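# Two robots open a locker's spring-pinned drop-down gate

## Task

Get the locker's front gate, a panel that folds downward and is latched shut by a spring pin at each of its two top corners, open so that it settles and stays open by itself. Then release it and move the robots away. The goal is not met if the gate stays open only because a robot is holding it at the end, or if either robot tips over or is left leaning.

## Robot and tools

Robots: r1 and r2 are identical Hello Robot Stretch 3 units. Each has a two-wheel differential base (0.33 m long, 0.34 m wide, passive omni wheel at the rear), a lift carriage on a vertical mast, and a telescoping arm that sticks out to the robot's RIGHT side. The base cannot strafe, so to move the gripper forward or back you drive the base. Turning in place pivots about the point between the drive wheels, 0.05 m behind the front edge; with the arm in and wrist folded the swept radius is 0.28 m, and an unfolded level gripper reaches past it.

Frames: the base frame has its origin on the floor between the drive wheels, x forward, y left, z up. hand_pose is reported in it, located where closed fingertips meet; with all wrist joints at zero its x axis is up, y points back along the arm toward the mast, z toward the rear. The odometry frame is where the base frame was at scene start. Each robot reports in its own frames, so relative positions of the two robots come only from images, lidar_m, wrist_depth_mm and head_depth_mm.

execute_actions: argument actions is a list holding one action or nothing (empty = just report state and pictures). The action is an object keyed "r1" and/or "r2". Under each robot you may give:
- base: exactly one of {"translate_m": d}, a straight relative drive in metres from the current base position, forward positive, -1 to 1; or {"rotate_rad": d}, a relative in-place turn in radians, counter-clockwise (left) positive, -3.2 to 3.2. Offsets count from the base position in the latest state report.
- joints: absolute targets by name: lift_m 0 to 1.1 (arm height on mast); arm_m 0 to 0.52 (extension); wrist_yaw_rad -1.345 to 4.42 (0 along the arm, positive swings toward the front, 3.0 folded over the base); wrist_pitch_rad -1.57 to 0.451 (0 level, negative tips fingers down); wrist_roll_rad -2.911 to 2.911 (0 fingers side by side); gripper_m -0.089 to 0.179 (larger is wider; the real fingertip gap is a bit less, zero below 0.007); head_pan_rad -3.953 to 1.73 (0 forward, positive left, -1.57 looks along the arm); head_tilt_rad -1.53 to 0.419 (negative down).
- contact_limits: {"arm_m": n}, n a motor_effort percentage 1 to 100 at which the arm motion halts with contact_stop; smaller is softer, too small stops immediately; values above the maximum are clipped.
Everything in one action starts at once. Omitted joints, bases or robots may keep driving toward old targets. An unknown key or out-of-range number rejects the whole call with no motion. If a result reports a stop, later motion calls in the same reply are skipped. cameras lists which images to return (r1_head_camera, r1_nav_camera, r1_wrist_camera, r2_head_camera, r2_nav_camera, r2_wrist_camera, or "all"); omitted/null means all, [] means none. A "pictures" line gives image order.

wait: seconds 0 to 10; commands nothing and returns state and images. zoom_image: camera plus region [x0, y0, x1, y1] in pixels from the top-left, at most 504 by 504, on that camera's most recent full image. finished_scene: scene number of the current scene; irreversible, reports success.

Result lines: joint_positions; base_odometry (wheel counts only, slip looks like travel; heading left-positive, -3.142 to 3.142); turned_by_wheels and turned_by_imu (turn since last result); base_tilt in degrees, forward and right positive, each with a fixed bias up to about 4 degrees. lidar_m: 12 rough ranges in metres in 30-degree sectors, first straight ahead then counter-clockwise (4th left, 7th rear, 10th right), plane 0.17 m above floor, range 0.15 to 12, "-" for nothing; it sees the other robot but not glass or itself; the mast and a low lift block parts of sectors 5, 6, 9, 10. wrist_depth_mm (45 to 1000) and head_depth_mm (280 to 4000, image sideways) are 7x7 grids of median depths, read from top-left. base_status and joint_status: "done" (for the base, wheels turned the commanded amount even if slipping), "off_target" (stopped short, may still push), "contact_stop", "time_out", "torque_fault". After the last three the target is dropped. Arm or lift stopped by contact goes slack until commanded again; a slack lift can sag under load or keep pressing. on_its_own covers uncommanded parts; "held at" is the held target. motor_effort is percent of max, positive toward higher values, peak in brackets; readings are noisy with fixed biases. Effort at rest out of range suggests pushing or loaded. Positive wheel effort pushes forward.

Speed: fast base motion (0.30 m/s, 1.9 rad/s) only when lift_m < 0.30, arm_m < 0.03 and wrist_yaw_rad > 2.54; otherwise 0.10 m/s and 0.63 rad/s.

Gripper: close to below the object's width to grasp; open at least 0.02 above the touch value to let go. Readings don't confirm a hold; re-squeeze by sending a new value.

Cautions: never press robot against robot; once bases touch, further driving presses hard. Two robots given equal drives can differ by up to 2.5 cm per metre, which strains a shared load. Fold/unfold the wrist only with lift_m 0.32 to 0.95, pitch -0.4, roll near 0; folded, lift may go down to 0.25. With yaw below -0.4 keep pitch at -0.5 or lower. Base, wrist and head have no contact stop. Wrist servos forced too long shut off for 10 s. Pushing with the arm on something rigid with the gripper above about 0.45 m can tip the robot, more so with raised limits or repeated pushes. Don't drive while gripping or pushing something fixed; if snagged, back out in small steps, free the gripper, and lower lift to about 0.2 if still tilted. Avoid drops, slams and hard shoves. The simulation continues while you compose replies, holding the last command.

Each tool is called after "Call:" as a command line: name --argument value for each argument, lists and objects as JSON in quotes; but a table of rows of numbers goes row by row, as --pt "numbers of a row", without its own name.

## Session

Call:
execute_actions --actions '[]'

Scene clock: 0.00 s.
r1.base_odometry: x=+0.000 y=+0.000 heading=+0.000 (m, m, rad; r1's odometry frame)
r1.turned_by_wheels: +0.000 (rad since the last result)
r1.turned_by_imu: +0.000 (rad since the last result)
r1.base_tilt: forward=-1.1 right=-0.2 (deg)
r1.lidar_m: 1.55 2.52 2.01 4.05 3.35 3.34 2.14 1.77 1.76 1.69 1.40 1.40
r1.head_depth_mm: 1339 1355 1382 1415 1443 1469 1496 / 1418 1448 1473 1497 1519 1543 1567 / 1512 1536 1576 1595 1651 1673 1717 / 1629 1663 1697 1737 1780 1811 1868 / 1783 1799 1852 1895 1939 1990 2015 / 1942 1965 1989 2107 2166 2240 2180 / 2081 2204 2274 2335 2415 2501 2199
r1.base_status: not commanded
r1.joint_positions: lift_m=+0.488 arm_m=-0.001 wrist_yaw_rad=+2.857 wrist_pitch_rad=-0.588 wrist_roll_rad=-0.016 gripper_m=+0.037 head_pan_rad=+0.015 head_tilt_rad=-0.004
r1.joint_status: not commanded
r1.motor_effort: left_wheel=+1 right_wheel=+0 lift_m=+31 arm_m=+1 wrist_yaw_rad=+0 wrist_pitch_rad=+5 wrist_roll_rad=+0 gripper_m=+0 head_pan_rad=+1 head_tilt_rad=+2 (%)
r1.hand_pose: x=+0.0348 y=+0.0476 z=+0.4644 quat_wxyz=(+0.298, +0.694, +0.110, +0.647) (m; r1's base frame)
r1.wrist_depth_mm: - - - - - - - / - - - - - - - / - - - - - - - / 840 - 897 925 970 - - / 725 729 791 796 818 827 864 / 641 647 - 683 709 725 729 / 565 591 - 600 603 627 647
r2.base_odometry: x=+0.000 y=+0.000 heading=+0.000 (m, m, rad; r2's odometry frame)
r2.turned_by_wheels: +0.000 (rad since the last result)
r2.turned_by_imu: +0.000 (rad since the last result)
r2.base_tilt: forward=-0.4 right=-0.2 (deg)
r2.lidar_m: 2.38 2.46 3.31 1.92 3.49 2.50 2.41 2.44 1.76 1.69 1.75 2.35
r2.head_depth_mm: 1843 2459 2406 2433 2407 2361 2346 / 1843 2462 2426 2412 2390 2343 2319 / 1845 2437 2445 2403 2354 2345 2323 / 1844 2443 2402 2393 2353 2329 2326 / 1855 2415 2413 2372 2338 2296 2282 / 1870 2423 2387 2377 2316 2302 2294 / 1872 2411 2370 2329 2321 2293 2268
r2.base_status: not commanded
r2.joint_positions: lift_m=+0.415 arm_m=-0.001 wrist_yaw_rad=+3.031 wrist_pitch_rad=-0.399 wrist_roll_rad=-0.005 gripper_m=+0.037 head_pan_rad=-0.003 head_tilt_rad=+0.007
r2.joint_status: not commanded
r2.motor_effort: left_wheel=+0 right_wheel=+0 lift_m=+22 arm_m=-2 wrist_yaw_rad=+1 wrist_pitch_rad=+7 wrist_roll_rad=+0 gripper_m=+0 head_pan_rad=+1 head_tilt_rad=+2 (%)
r2.hand_pose: x=+0.0037 y=+0.0811 z=+0.4315 quat_wxyz=(+0.178, +0.698, +0.102, +0.686) (m; r2's base frame)
r2.wrist_depth_mm: - - - - - - - / - - - - - - - / - - - - - - - / - - - - - - - / 870 892 922 860 853 832 829 / 721 706 - 706 735 683 689 / 609 597 589 589 598 585 595
pictures: r1_head_camera (sideways: a quarter turn clockwise sets it upright), r1_nav_camera (sideways: a quarter turn counterclockwise sets it upright), r1_wrist_camera, r2_head_camera (sideways: a quarter turn clockwise sets it upright), r2_nav_camera (sideways: a quarter turn counterclockwise sets it upright), r2_wrist_camera
Images, in order (width x height): r1_head_camera 896x504, r1_nav_camera 672x504, r1_wrist_camera 644x364, r2_head_camera 896x504, r2_nav_camera 672x504, r2_wrist_camera 644x364.

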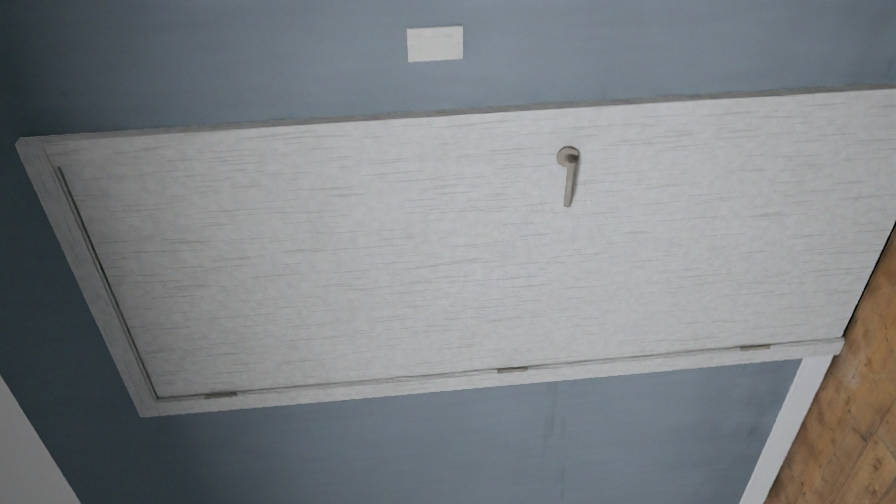

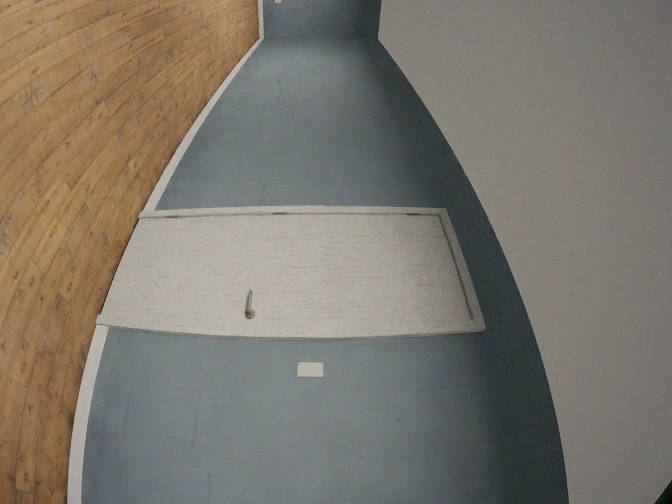

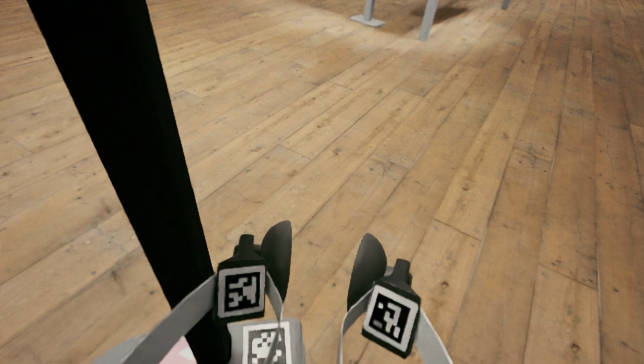

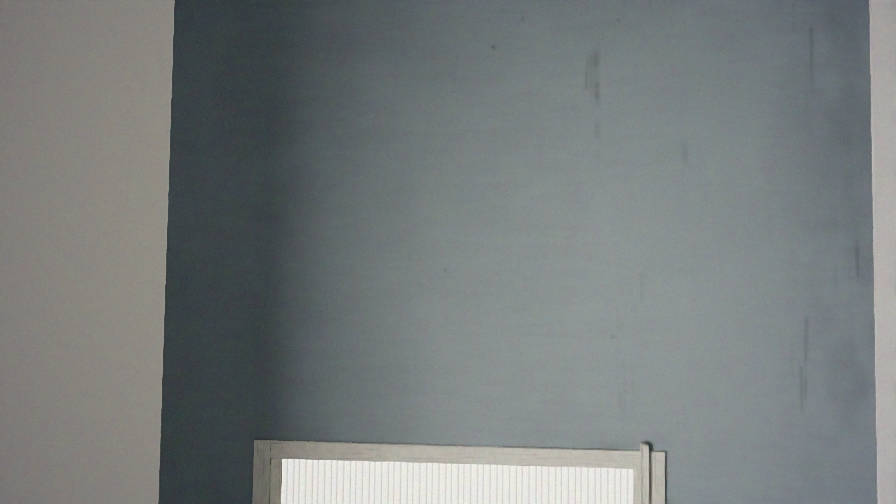

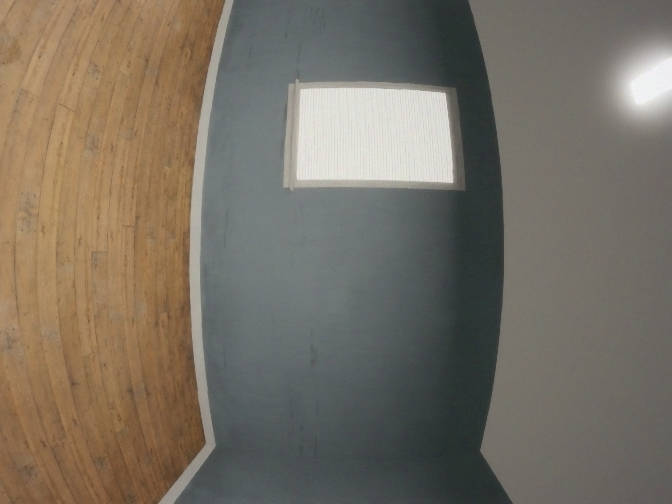

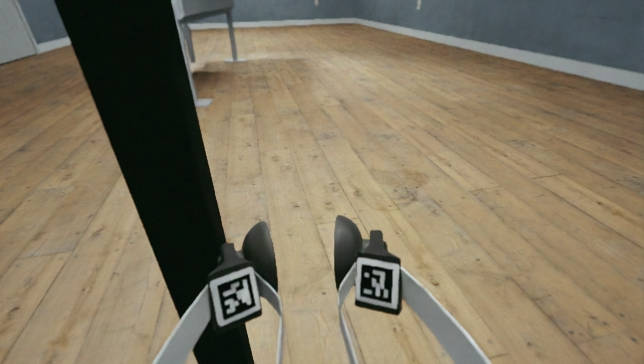

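The locker appears to be to the left of both robots; panning the heads to find it.

Call:
execute_actions --actions '[{"r1":{"joints":{"head_pan_rad":1.5,"head_tilt_rad":-0.4}},"r2":{"joints":{"head_pan_rad":1.5,"head_tilt_rad":-0.4}}}]' --cameras '["r1_head_camera","r1_nav_camera","r2_head_camera","r2_nav_camera"]'

Scene clock: 8.13 s.
r1.base_odometry: x=+0.000 y=+0.000 heading=+0.000 (m, m, rad; r1's odometry frame)
r1.turned_by_wheels: +0.000 (rad since the last result)
r1.turned_by_imu: +0.000 (rad since the last result)
r1.base_tilt: forward=-1.3 right=-0.2 (deg)
r1.lidar_m: 1.55 2.52 2.01 4.02 3.37 3.34 2.13 1.77 1.76 1.70 1.41 1.40
r1.head_depth_mm: - - 2006 2479 2090 1651 1360 / - - 2138 2739 2113 1669 1375 / - - - 2786 2143 1673 1375 / - - - 2986 2150 1673 1391 / - - - 3011 2173 1695 1394 / - - - 3059 2184 1705 1395 / 3953 - - 3075 2206 1714 1404
r1.base_status: not commanded
r1.joint_positions: lift_m=+0.488 arm_m=-0.001 wrist_yaw_rad=+2.857 wrist_pitch_rad=-0.588 wrist_roll_rad=-0.016 gripper_m=+0.037 head_pan_rad=+1.493 head_tilt_rad=-0.395
r1.joint_status: all done
r1.motor_effort: left_wheel=+0(0) right_wheel=+0(0) lift_m=+31(30) arm_m=+0(1) wrist_yaw_rad=+0(1) wrist_pitch_rad=+5(5) wrist_roll_rad=+0(0) gripper_m=+0(1) head_pan_rad=+4(42) head_tilt_rad=-3(32) (%)
r1.hand_pose: x=+0.0348 y=+0.0476 z=+0.4644 quat_wxyz=(+0.298, +0.694, +0.110, +0.647) (m; r1's base frame)
r1.wrist_depth_mm: - - - - - - - / - - - - - - - / - - - - - - - / 833 - 906 932 964 - - / 726 729 778 797 817 828 861 / 636 640 - 687 712 719 738 / 562 587 - 608 611 624 640
r2.base_odometry: x=+0.000 y=+0.000 heading=+0.000 (m, m, rad; r2's odometry frame)
r2.turned_by_wheels: +0.000 (rad since the last result)
r2.turned_by_imu: +0.000 (rad since the last result)
r2.base_tilt: forward=-0.4 right=-0.2 (deg)
r2.lidar_m: 2.38 2.45 3.33 1.93 3.49 2.50 2.41 2.44 1.76 1.68 1.74 2.35
r2.head_depth_mm: - - - - 2704 1976 1558 / - - - - 2671 1970 1565 / - - - - 2674 1961 1560 / - - - - 2643 1958 1551 / - - - - 2627 1948 1539 / - - 3039 2713 2604 1931 1535 / - - 3023 1958 2490 1950 1539
r2.base_status: not commanded
r2.joint_positions: lift_m=+0.415 arm_m=-0.001 wrist_yaw_rad=+3.031 wrist_pitch_rad=-0.399 wrist_roll_rad=-0.005 gripper_m=+0.037 head_pan_rad=+1.493 head_tilt_rad=-0.395
r2.joint_status: all done
r2.motor_effort: left_wheel=+0(0) right_wheel=+0(1) lift_m=+23(23) arm_m=-2(1) wrist_yaw_rad=+0(0) wrist_pitch_rad=+7(7) wrist_roll_rad=+0(0) gripper_m=+0(0) head_pan_rad=+4(53) head_tilt_rad=-3(29) (%)
r2.hand_pose: x=+0.0037 y=+0.0811 z=+0.4315 quat_wxyz=(+0.178, +0.698, +0.102, +0.686) (m; r2's base frame)
r2.wrist_depth_mm: - - - - - - - / - - - - - - - / - - - - - - - / - - - - - - - / 895 890 881 865 854 847 841 / 725 713 - 678 730 686 695 / 617 596 578 593 592 591 588
pictures: r1_head_camera (sideways: a quarter turn clockwise sets it upright), r1_nav_camera (sideways: a quarter turn counterclockwise sets it upright), r2_head_camera (sideways: a quarter turn clockwise sets it upright), r2_nav_camera (sideways: a quarter turn counterclockwise sets it upright)
Images, in order (width x height): r1_head_camera 896x504, r1_nav_camera 672x504, r2_head_camera 896x504, r2_nav_camera 672x504.

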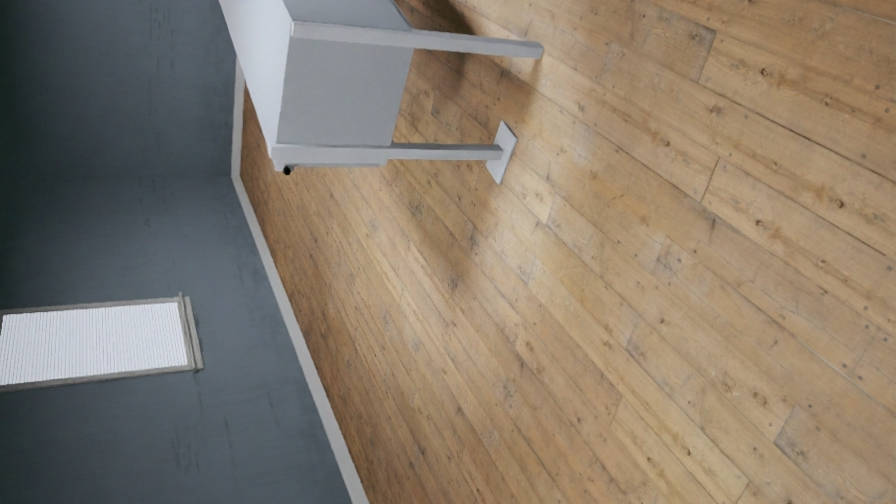

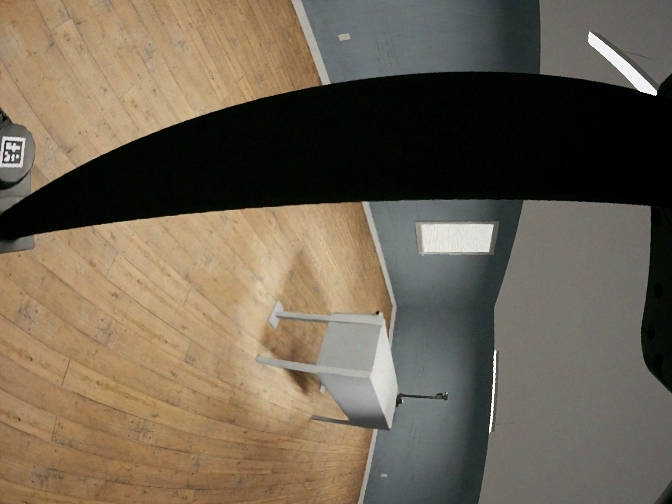

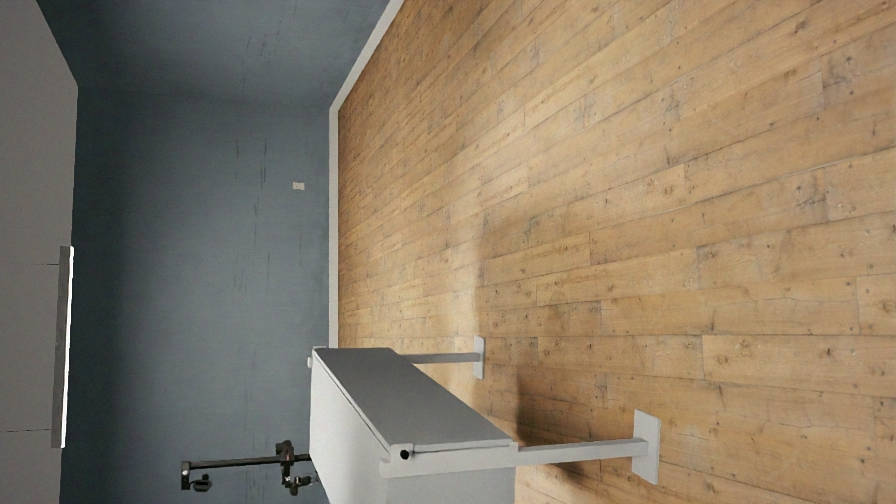

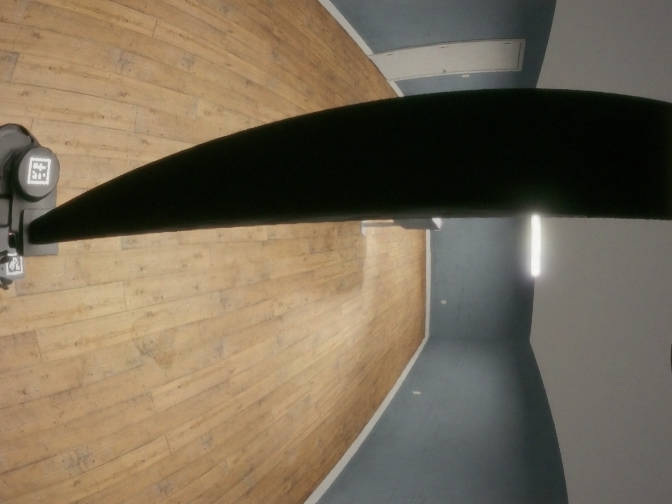

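Call:
execute_actions --actions '[{"r1":{"base":{"rotate_rad":1.5},"joints":{"wrist_pitch_rad":-0.4,"wrist_yaw_rad":3.0,"lift_m":0.28,"head_pan_rad":0,"head_tilt_rad":-0.5}},"r2":{"base":{"rotate_rad":1.95},"joints":{"lift_m":0.28,"head_pan_rad":0,"head_tilt_rad":-0.5}}}]' --cameras '[]'

Call:
execute_actions --actions '[{"r1":{"base":{"translate_m":1.0}},"r2":{"base":{"translate_m":1.0}}}]' --cameras '[]'

Call:
execute_actions --actions '[{"r1":{"base":{"translate_m":0.65}},"r2":{"base":{"translate_m":0.4}}}]' --cameras '[]'

Call:
execute_actions --actions '[{"r1":{"base":{"rotate_rad":0.91},"joints":{"head_pan_rad":-1.57,"head_tilt_rad":-0.45}},"r2":{"base":{"rotate_rad":1.07},"joints":{"head_pan_rad":-1.57,"head_tilt_rad":-0.45}}}]' --cameras '["r1_head_camera","r2_head_camera"]'

Scene clock: 42.77 s.
r1.base_odometry: x=+0.000 y=+0.000 heading=+1.500 (m, m, rad; r1's odometry frame)
r1.turned_by_wheels: +1.500 (rad since the last result)
r1.turned_by_imu: +1.499 (rad since the last result)
r1.base_tilt: forward=-1.0 right=-0.5 (deg)
r1.lidar_m: 2.19 3.39 3.35 2.22 1.79 1.76 1.77 1.41 1.40 1.52 2.33 2.00
r1.head_depth_mm: - 2134 2049 2317 1862 1525 1281 / - 2172 2258 2431 1875 1527 1286 / - - 3471 2452 1899 1539 1292 / - - 3568 2483 1913 1544 1299 / - - 3518 2509 1933 1557 1310 / - - 3636 2515 1930 1563 1311 / 3837 3984 3706 2565 1953 1576 1318
r1.base_status: done
r1.joint_positions: lift_m=+0.280 arm_m=-0.001 wrist_yaw_rad=+2.998 wrist_pitch_rad=-0.422 wrist_roll_rad=-0.016 gripper_m=+0.037 head_pan_rad=+0.007 head_tilt_rad=-0.494
r1.joint_status: all done
r1.motor_effort: left_wheel=-6(16) right_wheel=+5(9) lift_m=+26(26) arm_m=-1(0) wrist_yaw_rad=+1(4) wrist_pitch_rad=+9(9) wrist_roll_rad=+0(0) gripper_m=+1(0) head_pan_rad=-2(42) head_tilt_rad=-3(16) (%)
r1.hand_pose: x=+0.0109 y=+0.0773 z=+0.2921 quat_wxyz=(+0.197, +0.695, +0.100, +0.685) (m; r1's base frame)
r1.wrist_depth_mm: - - - - - - - / - - - - - - - / 890 910 - - - - - / 687 714 763 791 830 888 937 / 559 575 - 637 659 688 722 / 478 514 - 541 550 562 588 / - - - - 454 478 494
r2.base_odometry: x=+0.000 y=+0.000 heading=+1.950 (m, m, rad; r2's odometry frame)
r2.turned_by_wheels: +1.950 (rad since the last result)
r2.turned_by_imu: +1.918 (rad since the last result)
r2.base_tilt: forward=-0.5 right=-0.2 (deg)
r2.lidar_m: 1.92 2.64 2.40 2.42 1.85 1.69 1.70 2.08 2.38 2.39 2.94 3.28
r2.head_depth_mm: - - 2772 3199 2286 1772 1443 / - - 2105 2882 2272 1750 1427 / - - 2085 2174 2254 1752 1426 / - - 2185 2831 2260 1746 1421 / - - - 3167 2242 1736 1428 / - - - 3099 2243 1734 1406 / 3589 3749 3963 3097 2217 1730 1415
r2.base_status: done
r2.joint_positions: lift_m=+0.280 arm_m=-0.001 wrist_yaw_rad=+3.031 wrist_pitch_rad=-0.400 wrist_roll_rad=-0.005 gripper_m=+0.037 head_pan_rad=+0.007 head_tilt_rad=-0.494
r2.joint_status: all done
r2.motor_effort: left_wheel=-5(9) right_wheel=+4(10) lift_m=+20(20) arm_m=-1(1) wrist_yaw_rad=+0(0) wrist_pitch_rad=+7(7) wrist_roll_rad=+0(0) gripper_m=+0(0) head_pan_rad=-4(53) head_tilt_rad=-2(15) (%)
r2.hand_pose: x=+0.0037 y=+0.0809 z=+0.2968 quat_wxyz=(+0.179, +0.698, +0.103, +0.686) (m; r2's base frame)
r2.wrist_depth_mm: - - - - - - - / - - - - - - - / - - - - - - - / 852 844 853 812 801 819 793 / 648 654 677 633 640 631 626 / 535 546 - 525 544 520 524 / 448 472 - - 440 433 439
pictures: none
No camera images: the call's "cameras" was empty. Leave "cameras" out to get every camera's image.

Scene clock: 47.77 s.
r1.base_odometry: x=+0.071 y=+0.997 heading=+1.499 (m, m, rad; r1's odometry frame)
r1.turned_by_wheels: +0.000 (rad since the last result)
r1.turned_by_imu: -0.006 (rad since the last result)
r1.base_tilt: forward=-0.9 right=-0.3 (deg)
r1.lidar_m: 3.48 2.76 2.74 2.98 2.58 2.55 2.54 2.04 1.99 2.19 3.32 1.16
r1.head_depth_mm: - - 3390 1402 1755 1522 1276 / - - 3468 2445 1887 1527 1280 / - - 3499 2467 1890 1537 1300 / - - 3542 2492 1914 1545 1304 / 3915 - 3621 2496 1920 1552 1309 / 3466 3691 3662 2528 1926 1560 1307 / 3108 3282 3356 2562 1939 1561 1316
r1.base_status: done
r1.joint_positions: lift_m=+0.280 arm_m=-0.001 wrist_yaw_rad=+2.998 wrist_pitch_rad=-0.421 wrist_roll_rad=-0.016 gripper_m=+0.037 head_pan_rad=+0.007 head_tilt_rad=-0.495
r1.joint_status: not commanded
r1.motor_effort: left_wheel=-6(11) right_wheel=+4(13) lift_m=+25(25) arm_m=+0(1) wrist_yaw_rad=+2(2) wrist_pitch_rad=+8(8) wrist_roll_rad=+0(0) gripper_m=+1(0) head_pan_rad=-4(3) head_tilt_rad=-2(3) (%)
r1.hand_pose: x=+0.0108 y=+0.0774 z=+0.2922 quat_wxyz=(+0.196, +0.695, +0.100, +0.685) (m; r1's base frame)
r1.wrist_depth_mm: - - - - - - - / - - - - - - - / 887 926 - - - - - / 683 714 763 813 847 909 964 / 552 578 - 635 666 693 725 / 480 506 - 542 553 567 586 / - - - - 452 478 492
r2.base_odometry: x=-0.370 y=+0.929 heading=+1.949 (m, m, rad; r2's odometry frame)
r2.turned_by_wheels: +0.000 (rad since the last result)
r2.turned_by_imu: -0.006 (rad since the last result)
r2.base_tilt: forward=-0.4 right=-0.2 (deg)
r2.lidar_m: 1.09 2.26 2.05 2.06 2.53 2.63 2.64 3.02 2.73 2.75 3.36 0.96
r2.head_depth_mm: - - 1931 1146 1049 1174 1431 / - - - 1141 1123 1648 1348 / - - - 1154 1194 1687 1424 / - - - 1195 1269 1636 1425 / - - - 3131 2238 1747 1420 / 3562 3827 3980 3121 2227 1723 1422 / 3030 3218 3390 3079 2202 1715 1419
r2.base_status: done
r2.joint_positions: lift_m=+0.280 arm_m=-0.001 wrist_yaw_rad=+3.031 wrist_pitch_rad=-0.400 wrist_roll_rad=-0.005 gripper_m=+0.037 head_pan_rad=+0.007 head_tilt_rad=-0.495
r2.joint_status: not commanded
r2.motor_effort: left_wheel=-5(6) right_wheel=+4(10) lift_m=+20(20) arm_m=-1(1) wrist_yaw_rad=+0(0) wrist_pitch_rad=+7(7) wrist_roll_rad=+0(0) gripper_m=+0(0) head_pan_rad=-4(3) head_tilt_rad=-2(4) (%)
r2.hand_pose: x=+0.0037 y=+0.0809 z=+0.2968 quat_wxyz=(+0.179, +0.698, +0.103, +0.686) (m; r2's base frame)
r2.wrist_depth_mm: - - - - - - - / - - - - - - - / - - - - - - - / 852 854 805 837 830 812 798 / 651 661 669 648 636 654 626 / 534 535 - 527 548 516 515 / 453 481 - - 445 441 435
pictures: none
No camera images: the call's "cameras" was empty. Leave "cameras" out to get every camera's image.

Scene clock: 51.63 s.
r1.base_odometry: x=+0.118 y=+1.646 heading=+1.499 (m, m, rad; r1's odometry frame)
r1.turned_by_wheels: +0.000 (rad since the last result)
r1.turned_by_imu: -0.004 (rad since the last result)
r1.base_tilt: forward=-0.9 right=-0.4 (deg)
r1.lidar_m: 2.97 2.37 2.34 2.54 3.10 3.06 3.06 2.42 2.39 0.81 0.71 5.64
r1.head_depth_mm: - - 3418 2426 1861 1512 1275 / - - 3461 2446 1885 1521 1288 / - - 3542 2457 1885 1539 1291 / 3821 - 3558 2461 1894 1541 1300 / 3329 3627 3581 2524 1916 1561 1302 / 2980 3154 3244 2531 1929 1557 1306 / 2665 2833 2972 2564 1934 1566 1318
r1.base_status: done
r1.joint_positions: lift_m=+0.280 arm_m=-0.001 wrist_yaw_rad=+2.998 wrist_pitch_rad=-0.421 wrist_roll_rad=-0.016 gripper_m=+0.037 head_pan_rad=+0.007 head_tilt_rad=-0.495
r1.joint_status: not commanded
r1.motor_effort: left_wheel=-5(10) right_wheel=+3(9) lift_m=+25(26) arm_m=+0(1) wrist_yaw_rad=+1(2) wrist_pitch_rad=+8(8) wrist_roll_rad=+0(0) gripper_m=+1(0) head_pan_rad=-3(3) head_tilt_rad=-3(3) (%)
r1.hand_pose: x=+0.0108 y=+0.0775 z=+0.2922 quat_wxyz=(+0.196, +0.695, +0.100, +0.685) (m; r1's base frame)
r1.wrist_depth_mm: - - - - - - - / - - - - - - - / 872 926 - - - - - / 677 710 761 795 845 896 948 / 560 578 - 635 668 690 724 / 479 503 - 544 555 569 591 / - - - - 455 477 490
r2.base_odometry: x=-0.517 y=+1.301 heading=+1.949 (m, m, rad; r2's odometry frame)
r2.turned_by_wheels: +0.000 (rad since the last result)
r2.turned_by_imu: -0.003 (rad since the last result)
r2.base_tilt: forward=-0.4 right=-0.2 (deg)
r2.lidar_m: 0.69 2.11 1.91 1.92 2.35 3.02 3.02 3.18 2.87 2.88 3.56 0.60
r2.head_depth_mm: - - - 1148 819 706 771 / - - - 1143 815 753 826 / - - - 3165 811 809 894 / - - - 3163 815 859 977 / - - - 3115 2221 1719 1420 / 3304 3548 3793 3127 2223 1738 1416 / 2832 2940 3127 3057 2204 1732 1407
r2.base_status: done
r2.joint_positions: lift_m=+0.280 arm_m=-0.001 wrist_yaw_rad=+3.031 wrist_pitch_rad=-0.400 wrist_roll_rad=-0.005 gripper_m=+0.037 head_pan_rad=+0.007 head_tilt_rad=-0.495
r2.joint_status: not commanded
r2.motor_effort: left_wheel=-4(7) right_wheel=+3(10) lift_m=+20(20) arm_m=-2(1) wrist_yaw_rad=+0(0) wrist_pitch_rad=+7(7) wrist_roll_rad=+0(0) gripper_m=+0(0) head_pan_rad=-4(3) head_tilt_rad=-2(2) (%)
r2.hand_pose: x=+0.0037 y=+0.0809 z=+0.2968 quat_wxyz=(+0.179, +0.697, +0.103, +0.686) (m; r2's base frame)
r2.wrist_depth_mm: - - - - - - - / - - - - - - - / - - - - - - - / 842 839 842 815 824 793 808 / 662 648 684 642 639 636 618 / 542 534 - 527 545 515 518 / 451 479 - - 448 439 443
pictures: none
No camera images: the call's "cameras" was empty. Leave "cameras" out to get every camera's image.

Scene clock: 53.67 s.
r1.base_odometry: x=+0.118 y=+1.646 heading=+2.409 (m, m, rad; r1's odometry frame)
r1.turned_by_wheels: +0.910 (rad since the last result)
r1.turned_by_imu: +0.909 (rad since the last result)
r1.base_tilt: forward=-1.0 right=-0.3 (deg)
r1.lidar_m: 2.35 2.43 3.18 3.06 3.18 2.50 2.39 2.50 0.81 0.71 3.34 2.44
r1.head_depth_mm: - - 1356 932 866 989 1312 / - - 1376 943 878 997 1306 / - - 1402 946 867 1005 1251 / - - 3909 2635 1914 1592 1324 / - - 3961 2630 1990 1599 1332 / - - - 2674 2021 1610 1340 / - - - 2699 2027 1613 1343
r1.base_status: done
r1.joint_positions: lift_m=+0.280 arm_m=-0.001 wrist_yaw_rad=+2.998 wrist_pitch_rad=-0.421 wrist_roll_rad=-0.016 gripper_m=+0.037 head_pan_rad=-1.563 head_tilt_rad=-0.457
r1.joint_status: all done
r1.motor_effort: left_wheel=-6(13) right_wheel=+4(7) lift_m=+26(26) arm_m=+1(1) wrist_yaw_rad=+2(1) wrist_pitch_rad=+8(8) wrist_roll_rad=+0(0) gripper_m=+1(1) head_pan_rad=-3(43) head_tilt_rad=+5(11) (%)
r1.hand_pose: x=+0.0108 y=+0.0775 z=+0.2922 quat_wxyz=(+0.196, +0.695, +0.100, +0.685) (m; r1's base frame)
r1.wrist_depth_mm: - - - - - - - / - - - - - - - / 876 928 - - - - - / 686 714 761 788 834 883 955 / 565 572 - 642 670 695 733 / 475 510 - 540 553 562 593 / - - - - 452 478 493
r2.base_odometry: x=-0.517 y=+1.301 heading=+3.019 (m, m, rad; r2's odometry frame)
r2.turned_by_wheels: +1.070 (rad since the last result)
r2.turned_by_imu: +1.053 (rad since the last result)
r2.base_tilt: forward=-0.4 right=-0.2 (deg)
r2.lidar_m: 1.91 1.93 2.39 3.00 3.04 3.14 2.87 2.89 3.60 0.60 0.69 2.09
r2.head_depth_mm: - - - 3523 2390 1842 1480 / - - - 3449 2392 1825 1473 / - - - 3020 900 721 807 / - - 2833 1233 855 734 814 / - - - 1221 853 740 819 / - - - 1220 849 743 818 / - - - 3180 847 744 819
r2.base_status: done
r2.joint_positions: lift_m=+0.280 arm_m=-0.001 wrist_yaw_rad=+3.031 wrist_pitch_rad=-0.400 wrist_roll_rad=-0.005 gripper_m=+0.037 head_pan_rad=-1.563 head_tilt_rad=-0.457
r2.joint_status: all done
r2.motor_effort: left_wheel=-4(9) right_wheel=+4(11) lift_m=+20(20) arm_m=-1(2) wrist_yaw_rad=+0(1) wrist_pitch_rad=+7(7) wrist_roll_rad=+0(0) gripper_m=+0(0) head_pan_rad=-3(53) head_tilt_rad=+4(15) (%)
r2.hand_pose: x=+0.0037 y=+0.0809 z=+0.2968 quat_wxyz=(+0.179, +0.697, +0.103, +0.686) (m; r2's base frame)
r2.wrist_depth_mm: - - - - - - - / - - - - - - - / - - - - - - - / 838 847 869 817 832 801 787 / 652 655 702 648 640 633 627 / 534 529 - 532 537 516 513 / 453 477 - - 437 444 435
pictures: r1_head_camera (sideways: a quarter turn clockwise sets it upright), r2_head_camera (sideways: a quarter turn clockwise sets it upright)
Images, in order (width x height): r1_head_camera 896x504, r2_head_camera 896x504.

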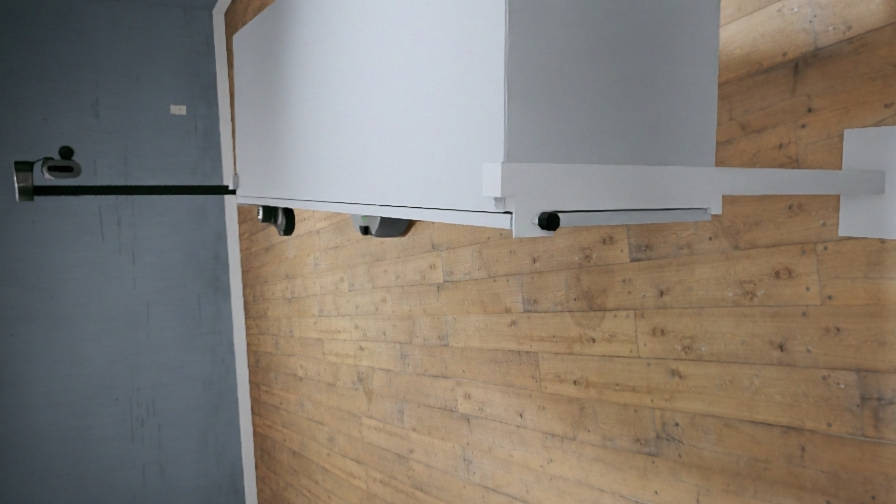

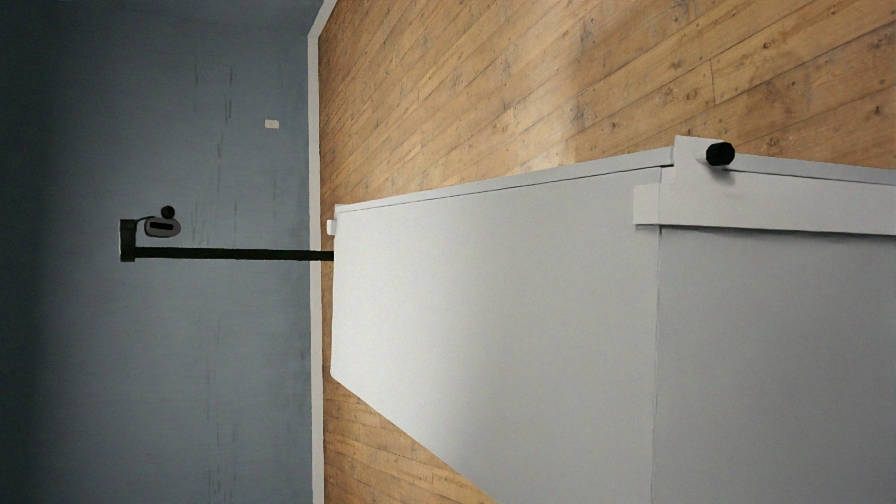

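Call:
execute_actions --actions '[{"r1":{"base":{"rotate_rad":-0.075},"joints":{"lift_m":0.8}},"r2":{"base":{"translate_m":-0.09},"joints":{"lift_m":0.8}}}]' --cameras '[]'

Call:
execute_actions --actions '[{"r1":{"joints":{"wrist_yaw_rad":0,"wrist_pitch_rad":-0.4}},"r2":{"joints":{"wrist_yaw_rad":0,"wrist_pitch_rad":-0.4}}}]' --cameras '[]'

Call:
execute_actions --actions '[{"r1":{"joints":{"wrist_pitch_rad":0,"gripper_m":0.11,"head_tilt_rad":-0.7}},"r2":{"joints":{"wrist_pitch_rad":0,"gripper_m":0.11,"head_tilt_rad":-0.7}}}]' --cameras '["r1_head_camera","r1_wrist_camera","r2_head_camera","r2_wrist_camera"]'

Scene clock: 76.60 s.
r1.base_odometry: x=+0.118 y=+1.646 heading=+2.334 (m, m, rad; r1's odometry frame)
r1.turned_by_wheels: -0.075 (rad since the last result)
r1.turned_by_imu: -0.075 (rad since the last result)
r1.base_tilt: forward=-1.1 right=-0.3 (deg)
r1.lidar_m: 2.35 2.39 3.08 3.06 3.13 2.56 2.39 2.46 0.81 0.71 3.62 2.49
r1.head_depth_mm: - - 1368 930 891 1014 1305 / - - 1384 939 890 1013 1317 / - - 1410 951 890 1014 1277 / - - 1679 1007 882 1475 1283 / - - - 2694 1989 1597 1333 / - - - 2703 2011 1611 1341 / - - - 2737 2026 1618 1352
r1.base_status: done
r1.joint_positions: lift_m=+0.800 arm_m=-0.001 wrist_yaw_rad=+2.998 wrist_pitch_rad=-0.420 wrist_roll_rad=-0.016 gripper_m=+0.037 head_pan_rad=-1.563 head_tilt_rad=-0.457
r1.joint_status: all done
r1.motor_effort: left_wheel=+3(6) right_wheel=-2(5) lift_m=+34(36) arm_m=+1(1) wrist_yaw_rad=+2(1) wrist_pitch_rad=+8(8) wrist_roll_rad=+0(0) gripper_m=+1(0) head_pan_rad=-2(3) head_tilt_rad=+4(5) (%)
r1.hand_pose: x=+0.0108 y=+0.0775 z=+0.8119 quat_wxyz=(+0.196, +0.695, +0.099, +0.685) (m; r1's base frame)
r1.wrist_depth_mm: - - - - - - - / - - - - - - - / - - - - - - - / - - - - - - - / - - - - - - - / - - - - - - - / 931 961 999 - - - -
r2.base_odometry: x=-0.428 y=+1.290 heading=+3.019 (m, m, rad; r2's odometry frame)
r2.turned_by_wheels: +0.000 (rad since the last result)
r2.turned_by_imu: +0.000 (rad since the last result)
r2.base_tilt: forward=-0.4 right=-0.2 (deg)
r2.lidar_m: 2.00 2.03 2.50 3.00 3.03 3.05 2.78 2.80 3.49 0.60 0.74 2.19
r2.head_depth_mm: - - - 3497 2404 1824 1467 / - - - 3499 2408 1814 1477 / - - - 3497 2355 1814 1477 / - - - 1317 903 729 821 / - - - 1221 854 730 803 / - - - 1223 850 740 817 / - - - 1206 843 741 819
r2.base_status: done
r2.joint_positions: lift_m=+0.800 arm_m=-0.001 wrist_yaw_rad=+3.031 wrist_pitch_rad=-0.400 wrist_roll_rad=-0.005 gripper_m=+0.037 head_pan_rad=-1.563 head_tilt_rad=-0.457
r2.joint_status: all done
r2.motor_effort: left_wheel=-4(11) right_wheel=+5(8) lift_m=+25(27) arm_m=-2(2) wrist_yaw_rad=+0(0) wrist_pitch_rad=+7(7) wrist_roll_rad=+0(0) gripper_m=+0(0) head_pan_rad=-4(4) head_tilt_rad=+5(5) (%)
r2.hand_pose: x=+0.0037 y=+0.0809 z=+0.8165 quat_wxyz=(+0.179, +0.697, +0.103, +0.686) (m; r2's base frame)
r2.wrist_depth_mm: - - - - - - - / - - - - - - - / - - - - - - - / - - - - - - - / - - - - - - - / - - - - - - - / - - - - 992 - -
pictures: none
No camera images: the call's "cameras" was empty. Leave "cameras" out to get every camera's image.

Scene clock: 79.13 s.
r1.base_odometry: x=+0.118 y=+1.646 heading=+2.334 (m, m, rad; r1's odometry frame)
r1.turned_by_wheels: +0.000 (rad since the last result)
r1.turned_by_imu: +0.000 (rad since the last result)
r1.base_tilt: forward=-1.1 right=-0.2 (deg)
r1.lidar_m: 2.34 2.40 3.08 3.06 3.13 2.56 2.39 2.45 0.81 0.71 3.61 2.50
r1.head_depth_mm: - - 1364 933 889 1017 1297 / - - 1377 942 890 1012 1312 / - - 1408 951 892 1011 1346 / - - 1681 1007 883 1463 1291 / - - 3970 2675 2003 1593 1335 / - - - 2677 2013 1621 1339 / - - - 2714 2031 1615 1347
r1.base_status: not commanded
r1.joint_positions: lift_m=+0.800 arm_m=-0.001 wrist_yaw_rad=+0.003 wrist_pitch_rad=-0.420 wrist_roll_rad=-0.016 gripper_m=+0.037 head_pan_rad=-1.563 head_tilt_rad=-0.457
r1.joint_status: all done
r1.motor_effort: left_wheel=+3(3) right_wheel=-2(2) lift_m=+36(36) arm_m=+0(1) wrist_yaw_rad=-3(1) wrist_pitch_rad=+8(8) wrist_roll_rad=+0(0) gripper_m=+0(1) head_pan_rad=-3(3) head_tilt_rad=+5(3) (%)
r1.hand_pose: x=-0.0209 y=-0.3684 z=+0.8119 quat_wxyz=(+0.697, +0.150, -0.685, -0.146) (m; r1's base frame)
r1.wrist_depth_mm: - - - - - - - / - - - - 471 536 685 / - - - - 489 469 439 / - - - - 540 504 475 / - - - 663 590 553 507 / - - - - 647 611 573 / 942 970 966 - - - -
r2.base_odometry: x=-0.428 y=+1.290 heading=+3.019 (m, m, rad; r2's odometry frame)
r2.turned_by_wheels: +0.000 (rad since the last result)
r2.turned_by_imu: +0.000 (rad since the last result)
r2.base_tilt: forward=-0.4 right=-0.2 (deg)
r2.lidar_m: 1.99 2.01 2.49 2.99 3.04 3.03 2.78 2.80 3.47 0.60 0.74 2.19
r2.head_depth_mm: - - - 3510 2391 1822 1484 / - - - 3501 2375 1815 1472 / - - - 3463 2392 1814 1468 / - - - 1308 904 730 811 / - - - 1228 852 730 802 / - - - 1213 851 739 817 / - - - 1205 848 740 818
r2.base_status: not commanded
r2.joint_positions: lift_m=+0.800 arm_m=-0.001 wrist_yaw_rad=+0.002 wrist_pitch_rad=-0.412 wrist_roll_rad=-0.005 gripper_m=+0.037 head_pan_rad=-1.563 head_tilt_rad=-0.457
r2.joint_status: all done
r2.motor_effort: left_wheel=-4(4) right_wheel=+4(4) lift_m=+25(25) arm_m=-1(2) wrist_yaw_rad=-2(1) wrist_pitch_rad=+6(7) wrist_roll_rad=+0(0) gripper_m=+0(0) head_pan_rad=-4(4) head_tilt_rad=+4(4) (%)
r2.hand_pose: x=-0.0211 y=-0.3695 z=+0.8139 quat_wxyz=(+0.694, +0.146, -0.690, -0.144) (m; r2's base frame)
r2.wrist_depth_mm: - - - - - - - / 476 461 456 - - - - / 371 381 380 - - - - / 401 412 414 - - - - / 454 461 467 - - - - / 496 509 513 541 - - - / 570 - 998 - - - 975
pictures: none
No camera images: the call's "cameras" was empty. Leave "cameras" out to get every camera's image.

Scene clock: 80.33 s.
r1.base_odometry: x=+0.118 y=+1.646 heading=+2.334 (m, m, rad; r1's odometry frame)
r1.turned_by_wheels: +0.000 (rad since the last result)
r1.turned_by_imu: +0.000 (rad since the last result)
r1.base_tilt: forward=-1.0 right=-0.3 (deg)
r1.lidar_m: 2.34 2.39 3.11 3.06 3.15 2.56 2.39 2.46 0.81 0.71 3.62 2.50
r1.head_depth_mm: - 1108 864 951 1492 1366 - / 1664 1116 866 950 1523 1406 - / 1693 1125 865 927 1577 - - / 1831 1181 844 940 1123 - 1184 / - 3165 2366 1941 1582 1356 1179 / - 3189 2392 1910 1591 1358 1190 / - 3210 2413 1927 1584 1367 1193
r1.base_status: not commanded
r1.joint_positions: lift_m=+0.800 arm_m=-0.001 wrist_yaw_rad=+0.003 wrist_pitch_rad=-0.025 wrist_roll_rad=-0.016 gripper_m=+0.110 head_pan_rad=-1.563 head_tilt_rad=-0.691
r1.joint_status: all done
r1.motor_effort: left_wheel=+3(3) right_wheel=-2(2) lift_m=+35(35) arm_m=+1(0) wrist_yaw_rad=-2(3) wrist_pitch_rad=+10(10) wrist_roll_rad=+0(0) gripper_m=+1(97) head_pan_rad=-3(4) head_tilt_rad=-5(26) (%)
r1.hand_pose: x=-0.0207 y=-0.3998 z=+0.9079 quat_wxyz=(+0.713, +0.010, -0.701, -0.008) (m; r1's base frame)
r1.wrist_depth_mm: - - - - - - - / - - - - - - - / - - - - - - - / - - - - - - - / - - - 640 546 634 - / - - - 518 510 474 464 / - - - 535 521 481 464
r2.base_odometry: x=-0.428 y=+1.290 heading=+3.019 (m, m, rad; r2's odometry frame)
r2.turned_by_wheels: +0.000 (rad since the last result)
r2.turned_by_imu: +0.000 (rad since the last result)
r2.base_tilt: forward=-0.4 right=-0.2 (deg)
r2.lidar_m: 2.00 2.02 2.50 2.99 3.02 3.06 2.78 2.81 3.49 0.60 0.74 2.19
r2.head_depth_mm: - - 2994 2279 1790 1485 1323 / - - 3010 2232 1787 1476 1318 / - - 3019 2216 1822 1526 - / - 1714 1112 826 837 921 - / - 1586 1047 787 810 1004 1223 / - 1565 1038 784 828 1367 1244 / - - 1034 780 834 1353 1251
r2.base_status: not commanded
r2.joint_positions: lift_m=+0.800 arm_m=-0.001 wrist_yaw_rad=+0.002 wrist_pitch_rad=-0.024 wrist_roll_rad=-0.005 gripper_m=+0.110 head_pan_rad=-1.563 head_tilt_rad=-0.691
r2.joint_status: all done
r2.motor_effort: left_wheel=-4(3) right_wheel=+4(4) lift_m=+25(24) arm_m=-1(1) wrist_yaw_rad=-3(3) wrist_pitch_rad=+12(12) wrist_roll_rad=+0(1) gripper_m=+1(100) head_pan_rad=-3(5) head_tilt_rad=-4(27) (%)
r2.hand_pose: x=-0.0209 y=-0.3999 z=+0.9084 quat_wxyz=(+0.709, +0.009, -0.705, -0.008) (m; r2's base frame)
r2.wrist_depth_mm: - - - - - - - / - - - - - - - / - - - - - - - / - - - - - - - / 546 502 483 - - - - / 384 382 388 385 - - - / 391 401 403 - - - -
pictures: r1_head_camera (sideways: a quarter turn clockwise sets it upright), r1_wrist_camera, r2_head_camera (sideways: a quarter turn clockwise sets it upright), r2_wrist_camera
Images, in order (width x height): r1_head_camera 896x504, r1_wrist_camera 644x364, r2_head_camera 896x504, r2_wrist_camera 644x364.

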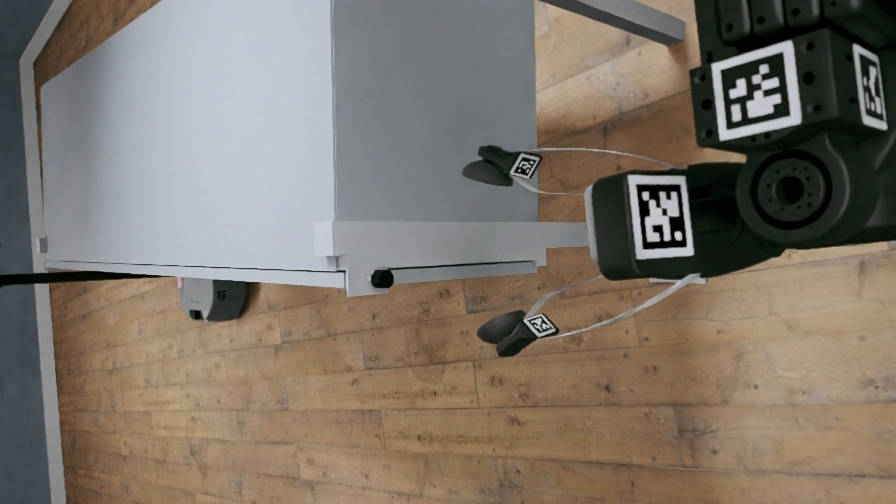

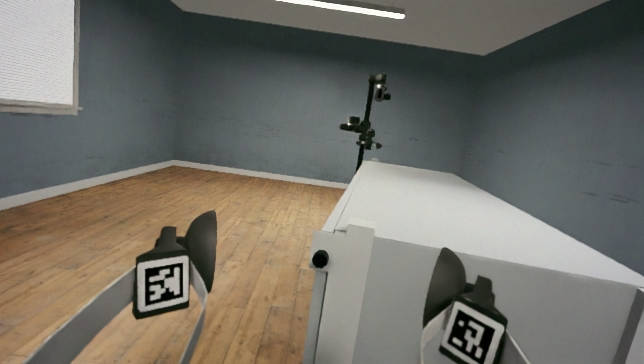

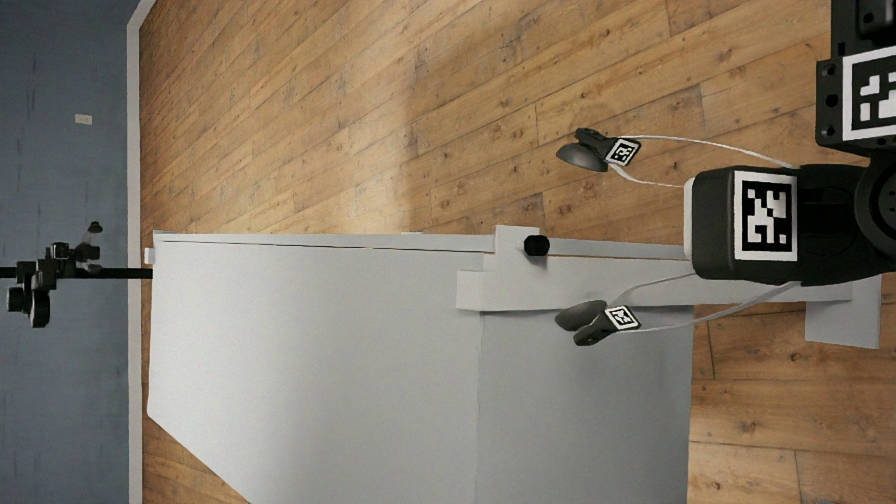

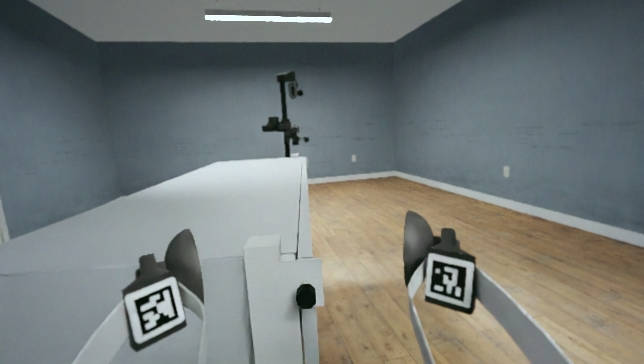

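Call:
execute_actions --actions '[{"r1":{"joints":{"lift_m":0.68,"arm_m":0.15}},"r2":{"joints":{"lift_m":0.68,"arm_m":0.05}}}]' --cameras '["r1_head_camera","r1_wrist_camera","r2_head_camera","r2_wrist_camera"]'

Scene clock: 90.60 s.
r1.base_odometry: x=+0.118 y=+1.646 heading=+2.334 (m, m, rad; r1's odometry frame)
r1.turned_by_wheels: +0.000 (rad since the last result)
r1.turned_by_imu: +0.000 (rad since the last result)
r1.base_tilt: forward=-1.1 right=-0.3 (deg)
r1.lidar_m: 2.34 2.39 3.11 3.08 3.11 2.56 2.39 2.46 0.81 0.71 3.65 2.49
r1.head_depth_mm: - 1111 865 951 1491 1337 - / 1662 1114 865 954 1606 - 1176 / 1684 1122 863 938 1613 - 1178 / 1823 1183 840 941 - 1297 1181 / - 3173 2385 1956 1587 1359 1182 / - 3201 2383 1909 1587 1357 1191 / - 3230 2408 1907 1590 1367 1192
r1.base_status: not commanded
r1.joint_positions: lift_m=+0.680 arm_m=+0.150 wrist_yaw_rad=+0.002 wrist_pitch_rad=-0.024 wrist_roll_rad=-0.016 gripper_m=+0.110 head_pan_rad=-1.563 head_tilt_rad=-0.691
r1.joint_status: all done
r1.motor_effort: left_wheel=+2(1) right_wheel=-2(2) lift_m=+25(30) arm_m=+3(2) wrist_yaw_rad=-1(3) wrist_pitch_rad=+10(10) wrist_roll_rad=+0(0) gripper_m=+0(0) head_pan_rad=-3(3) head_tilt_rad=-5(5) (%)
r1.hand_pose: x=-0.0210 y=-0.5503 z=+0.7887 quat_wxyz=(+0.713, +0.009, -0.701, -0.008) (m; r1's base frame)
r1.wrist_depth_mm: - - - - - - - / - - - - - - - / - - - - - - - / - - - 345 327 363 - / - - - 343 331 321 308 / - - - 351 345 328 315 / - - - 352 356 333 319
r2.base_odometry: x=-0.428 y=+1.290 heading=+3.019 (m, m, rad; r2's odometry frame)
r2.turned_by_wheels: +0.000 (rad since the last result)
r2.turned_by_imu: +0.000 (rad since the last result)
r2.base_tilt: forward=-0.4 right=-0.2 (deg)
r2.lidar_m: 2.00 2.02 2.51 2.98 3.03 3.06 2.78 2.80 3.49 0.60 0.74 2.18
r2.head_depth_mm: - - 3030 2264 1792 1483 1295 / - - 3059 2253 1782 1477 1316 / - - 3001 2205 1762 1478 - / - 1707 1111 824 836 1037 - / - 1579 1046 788 813 1036 1224 / - 1563 1041 782 829 1366 1247 / - - 1034 781 836 1357 1250
r2.base_status: not commanded
r2.joint_positions: lift_m=+0.680 arm_m=+0.050 wrist_yaw_rad=+0.001 wrist_pitch_rad=-0.022 wrist_roll_rad=-0.005 gripper_m=+0.110 head_pan_rad=-1.563 head_tilt_rad=-0.691
r2.joint_status: all done
r2.motor_effort: left_wheel=-4(4) right_wheel=+4(4) lift_m=+20(24) arm_m=+3(1) wrist_yaw_rad=-2(3) wrist_pitch_rad=+11(11) wrist_roll_rad=+0(0) gripper_m=+0(1) head_pan_rad=-3(4) head_tilt_rad=-6(5) (%)
r2.hand_pose: x=-0.0211 y=-0.4503 z=+0.7890 quat_wxyz=(+0.709, +0.009, -0.705, -0.008) (m; r2's base frame)
r2.wrist_depth_mm: - - - - - - - / - - - - - - - / - - - - - - - / 315 316 306 - - - - / 319 322 317 - - - - / 329 328 330 - - - - / 339 346 346 - - - -
pictures: r1_head_camera (sideways: a quarter turn clockwise sets it upright), r1_wrist_camera, r2_head_camera (sideways: a quarter turn clockwise sets it upright), r2_wrist_camera
Images, in order (width x height): r1_head_camera 896x504, r1_wrist_camera 644x364, r2_head_camera 896x504, r2_wrist_camera 644x364.

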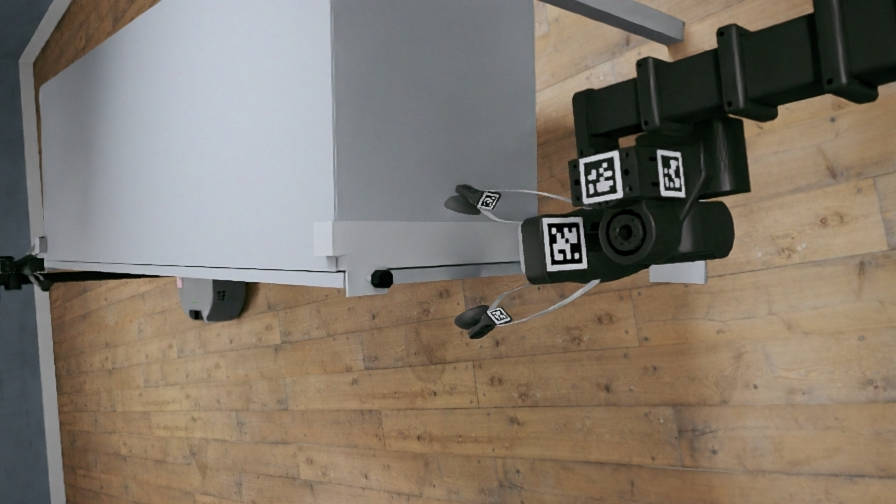

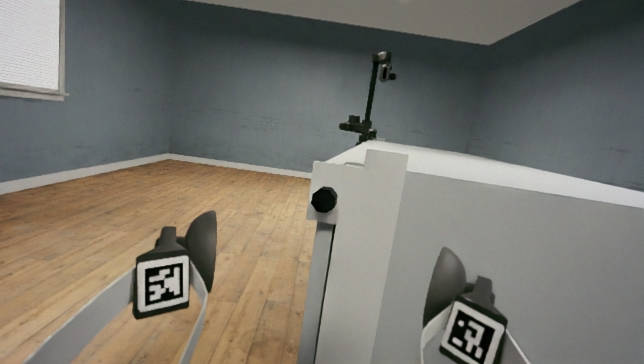

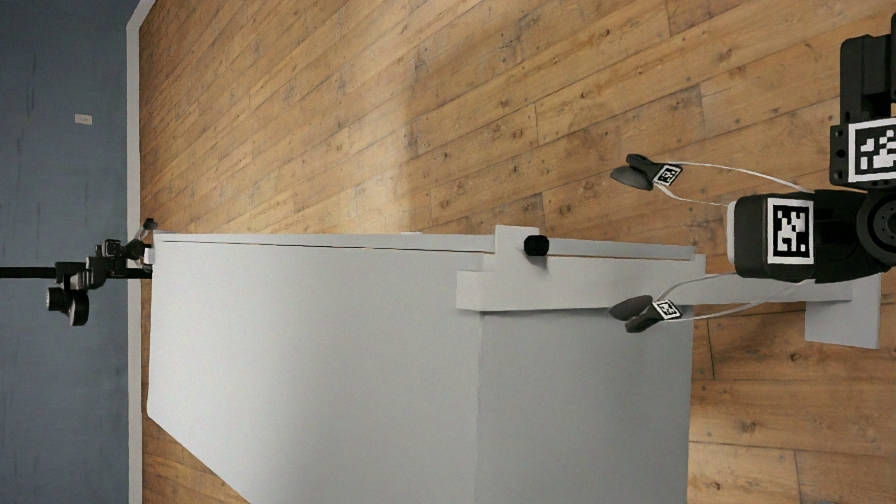

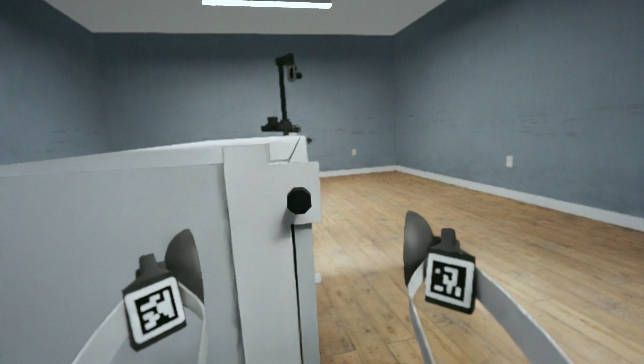

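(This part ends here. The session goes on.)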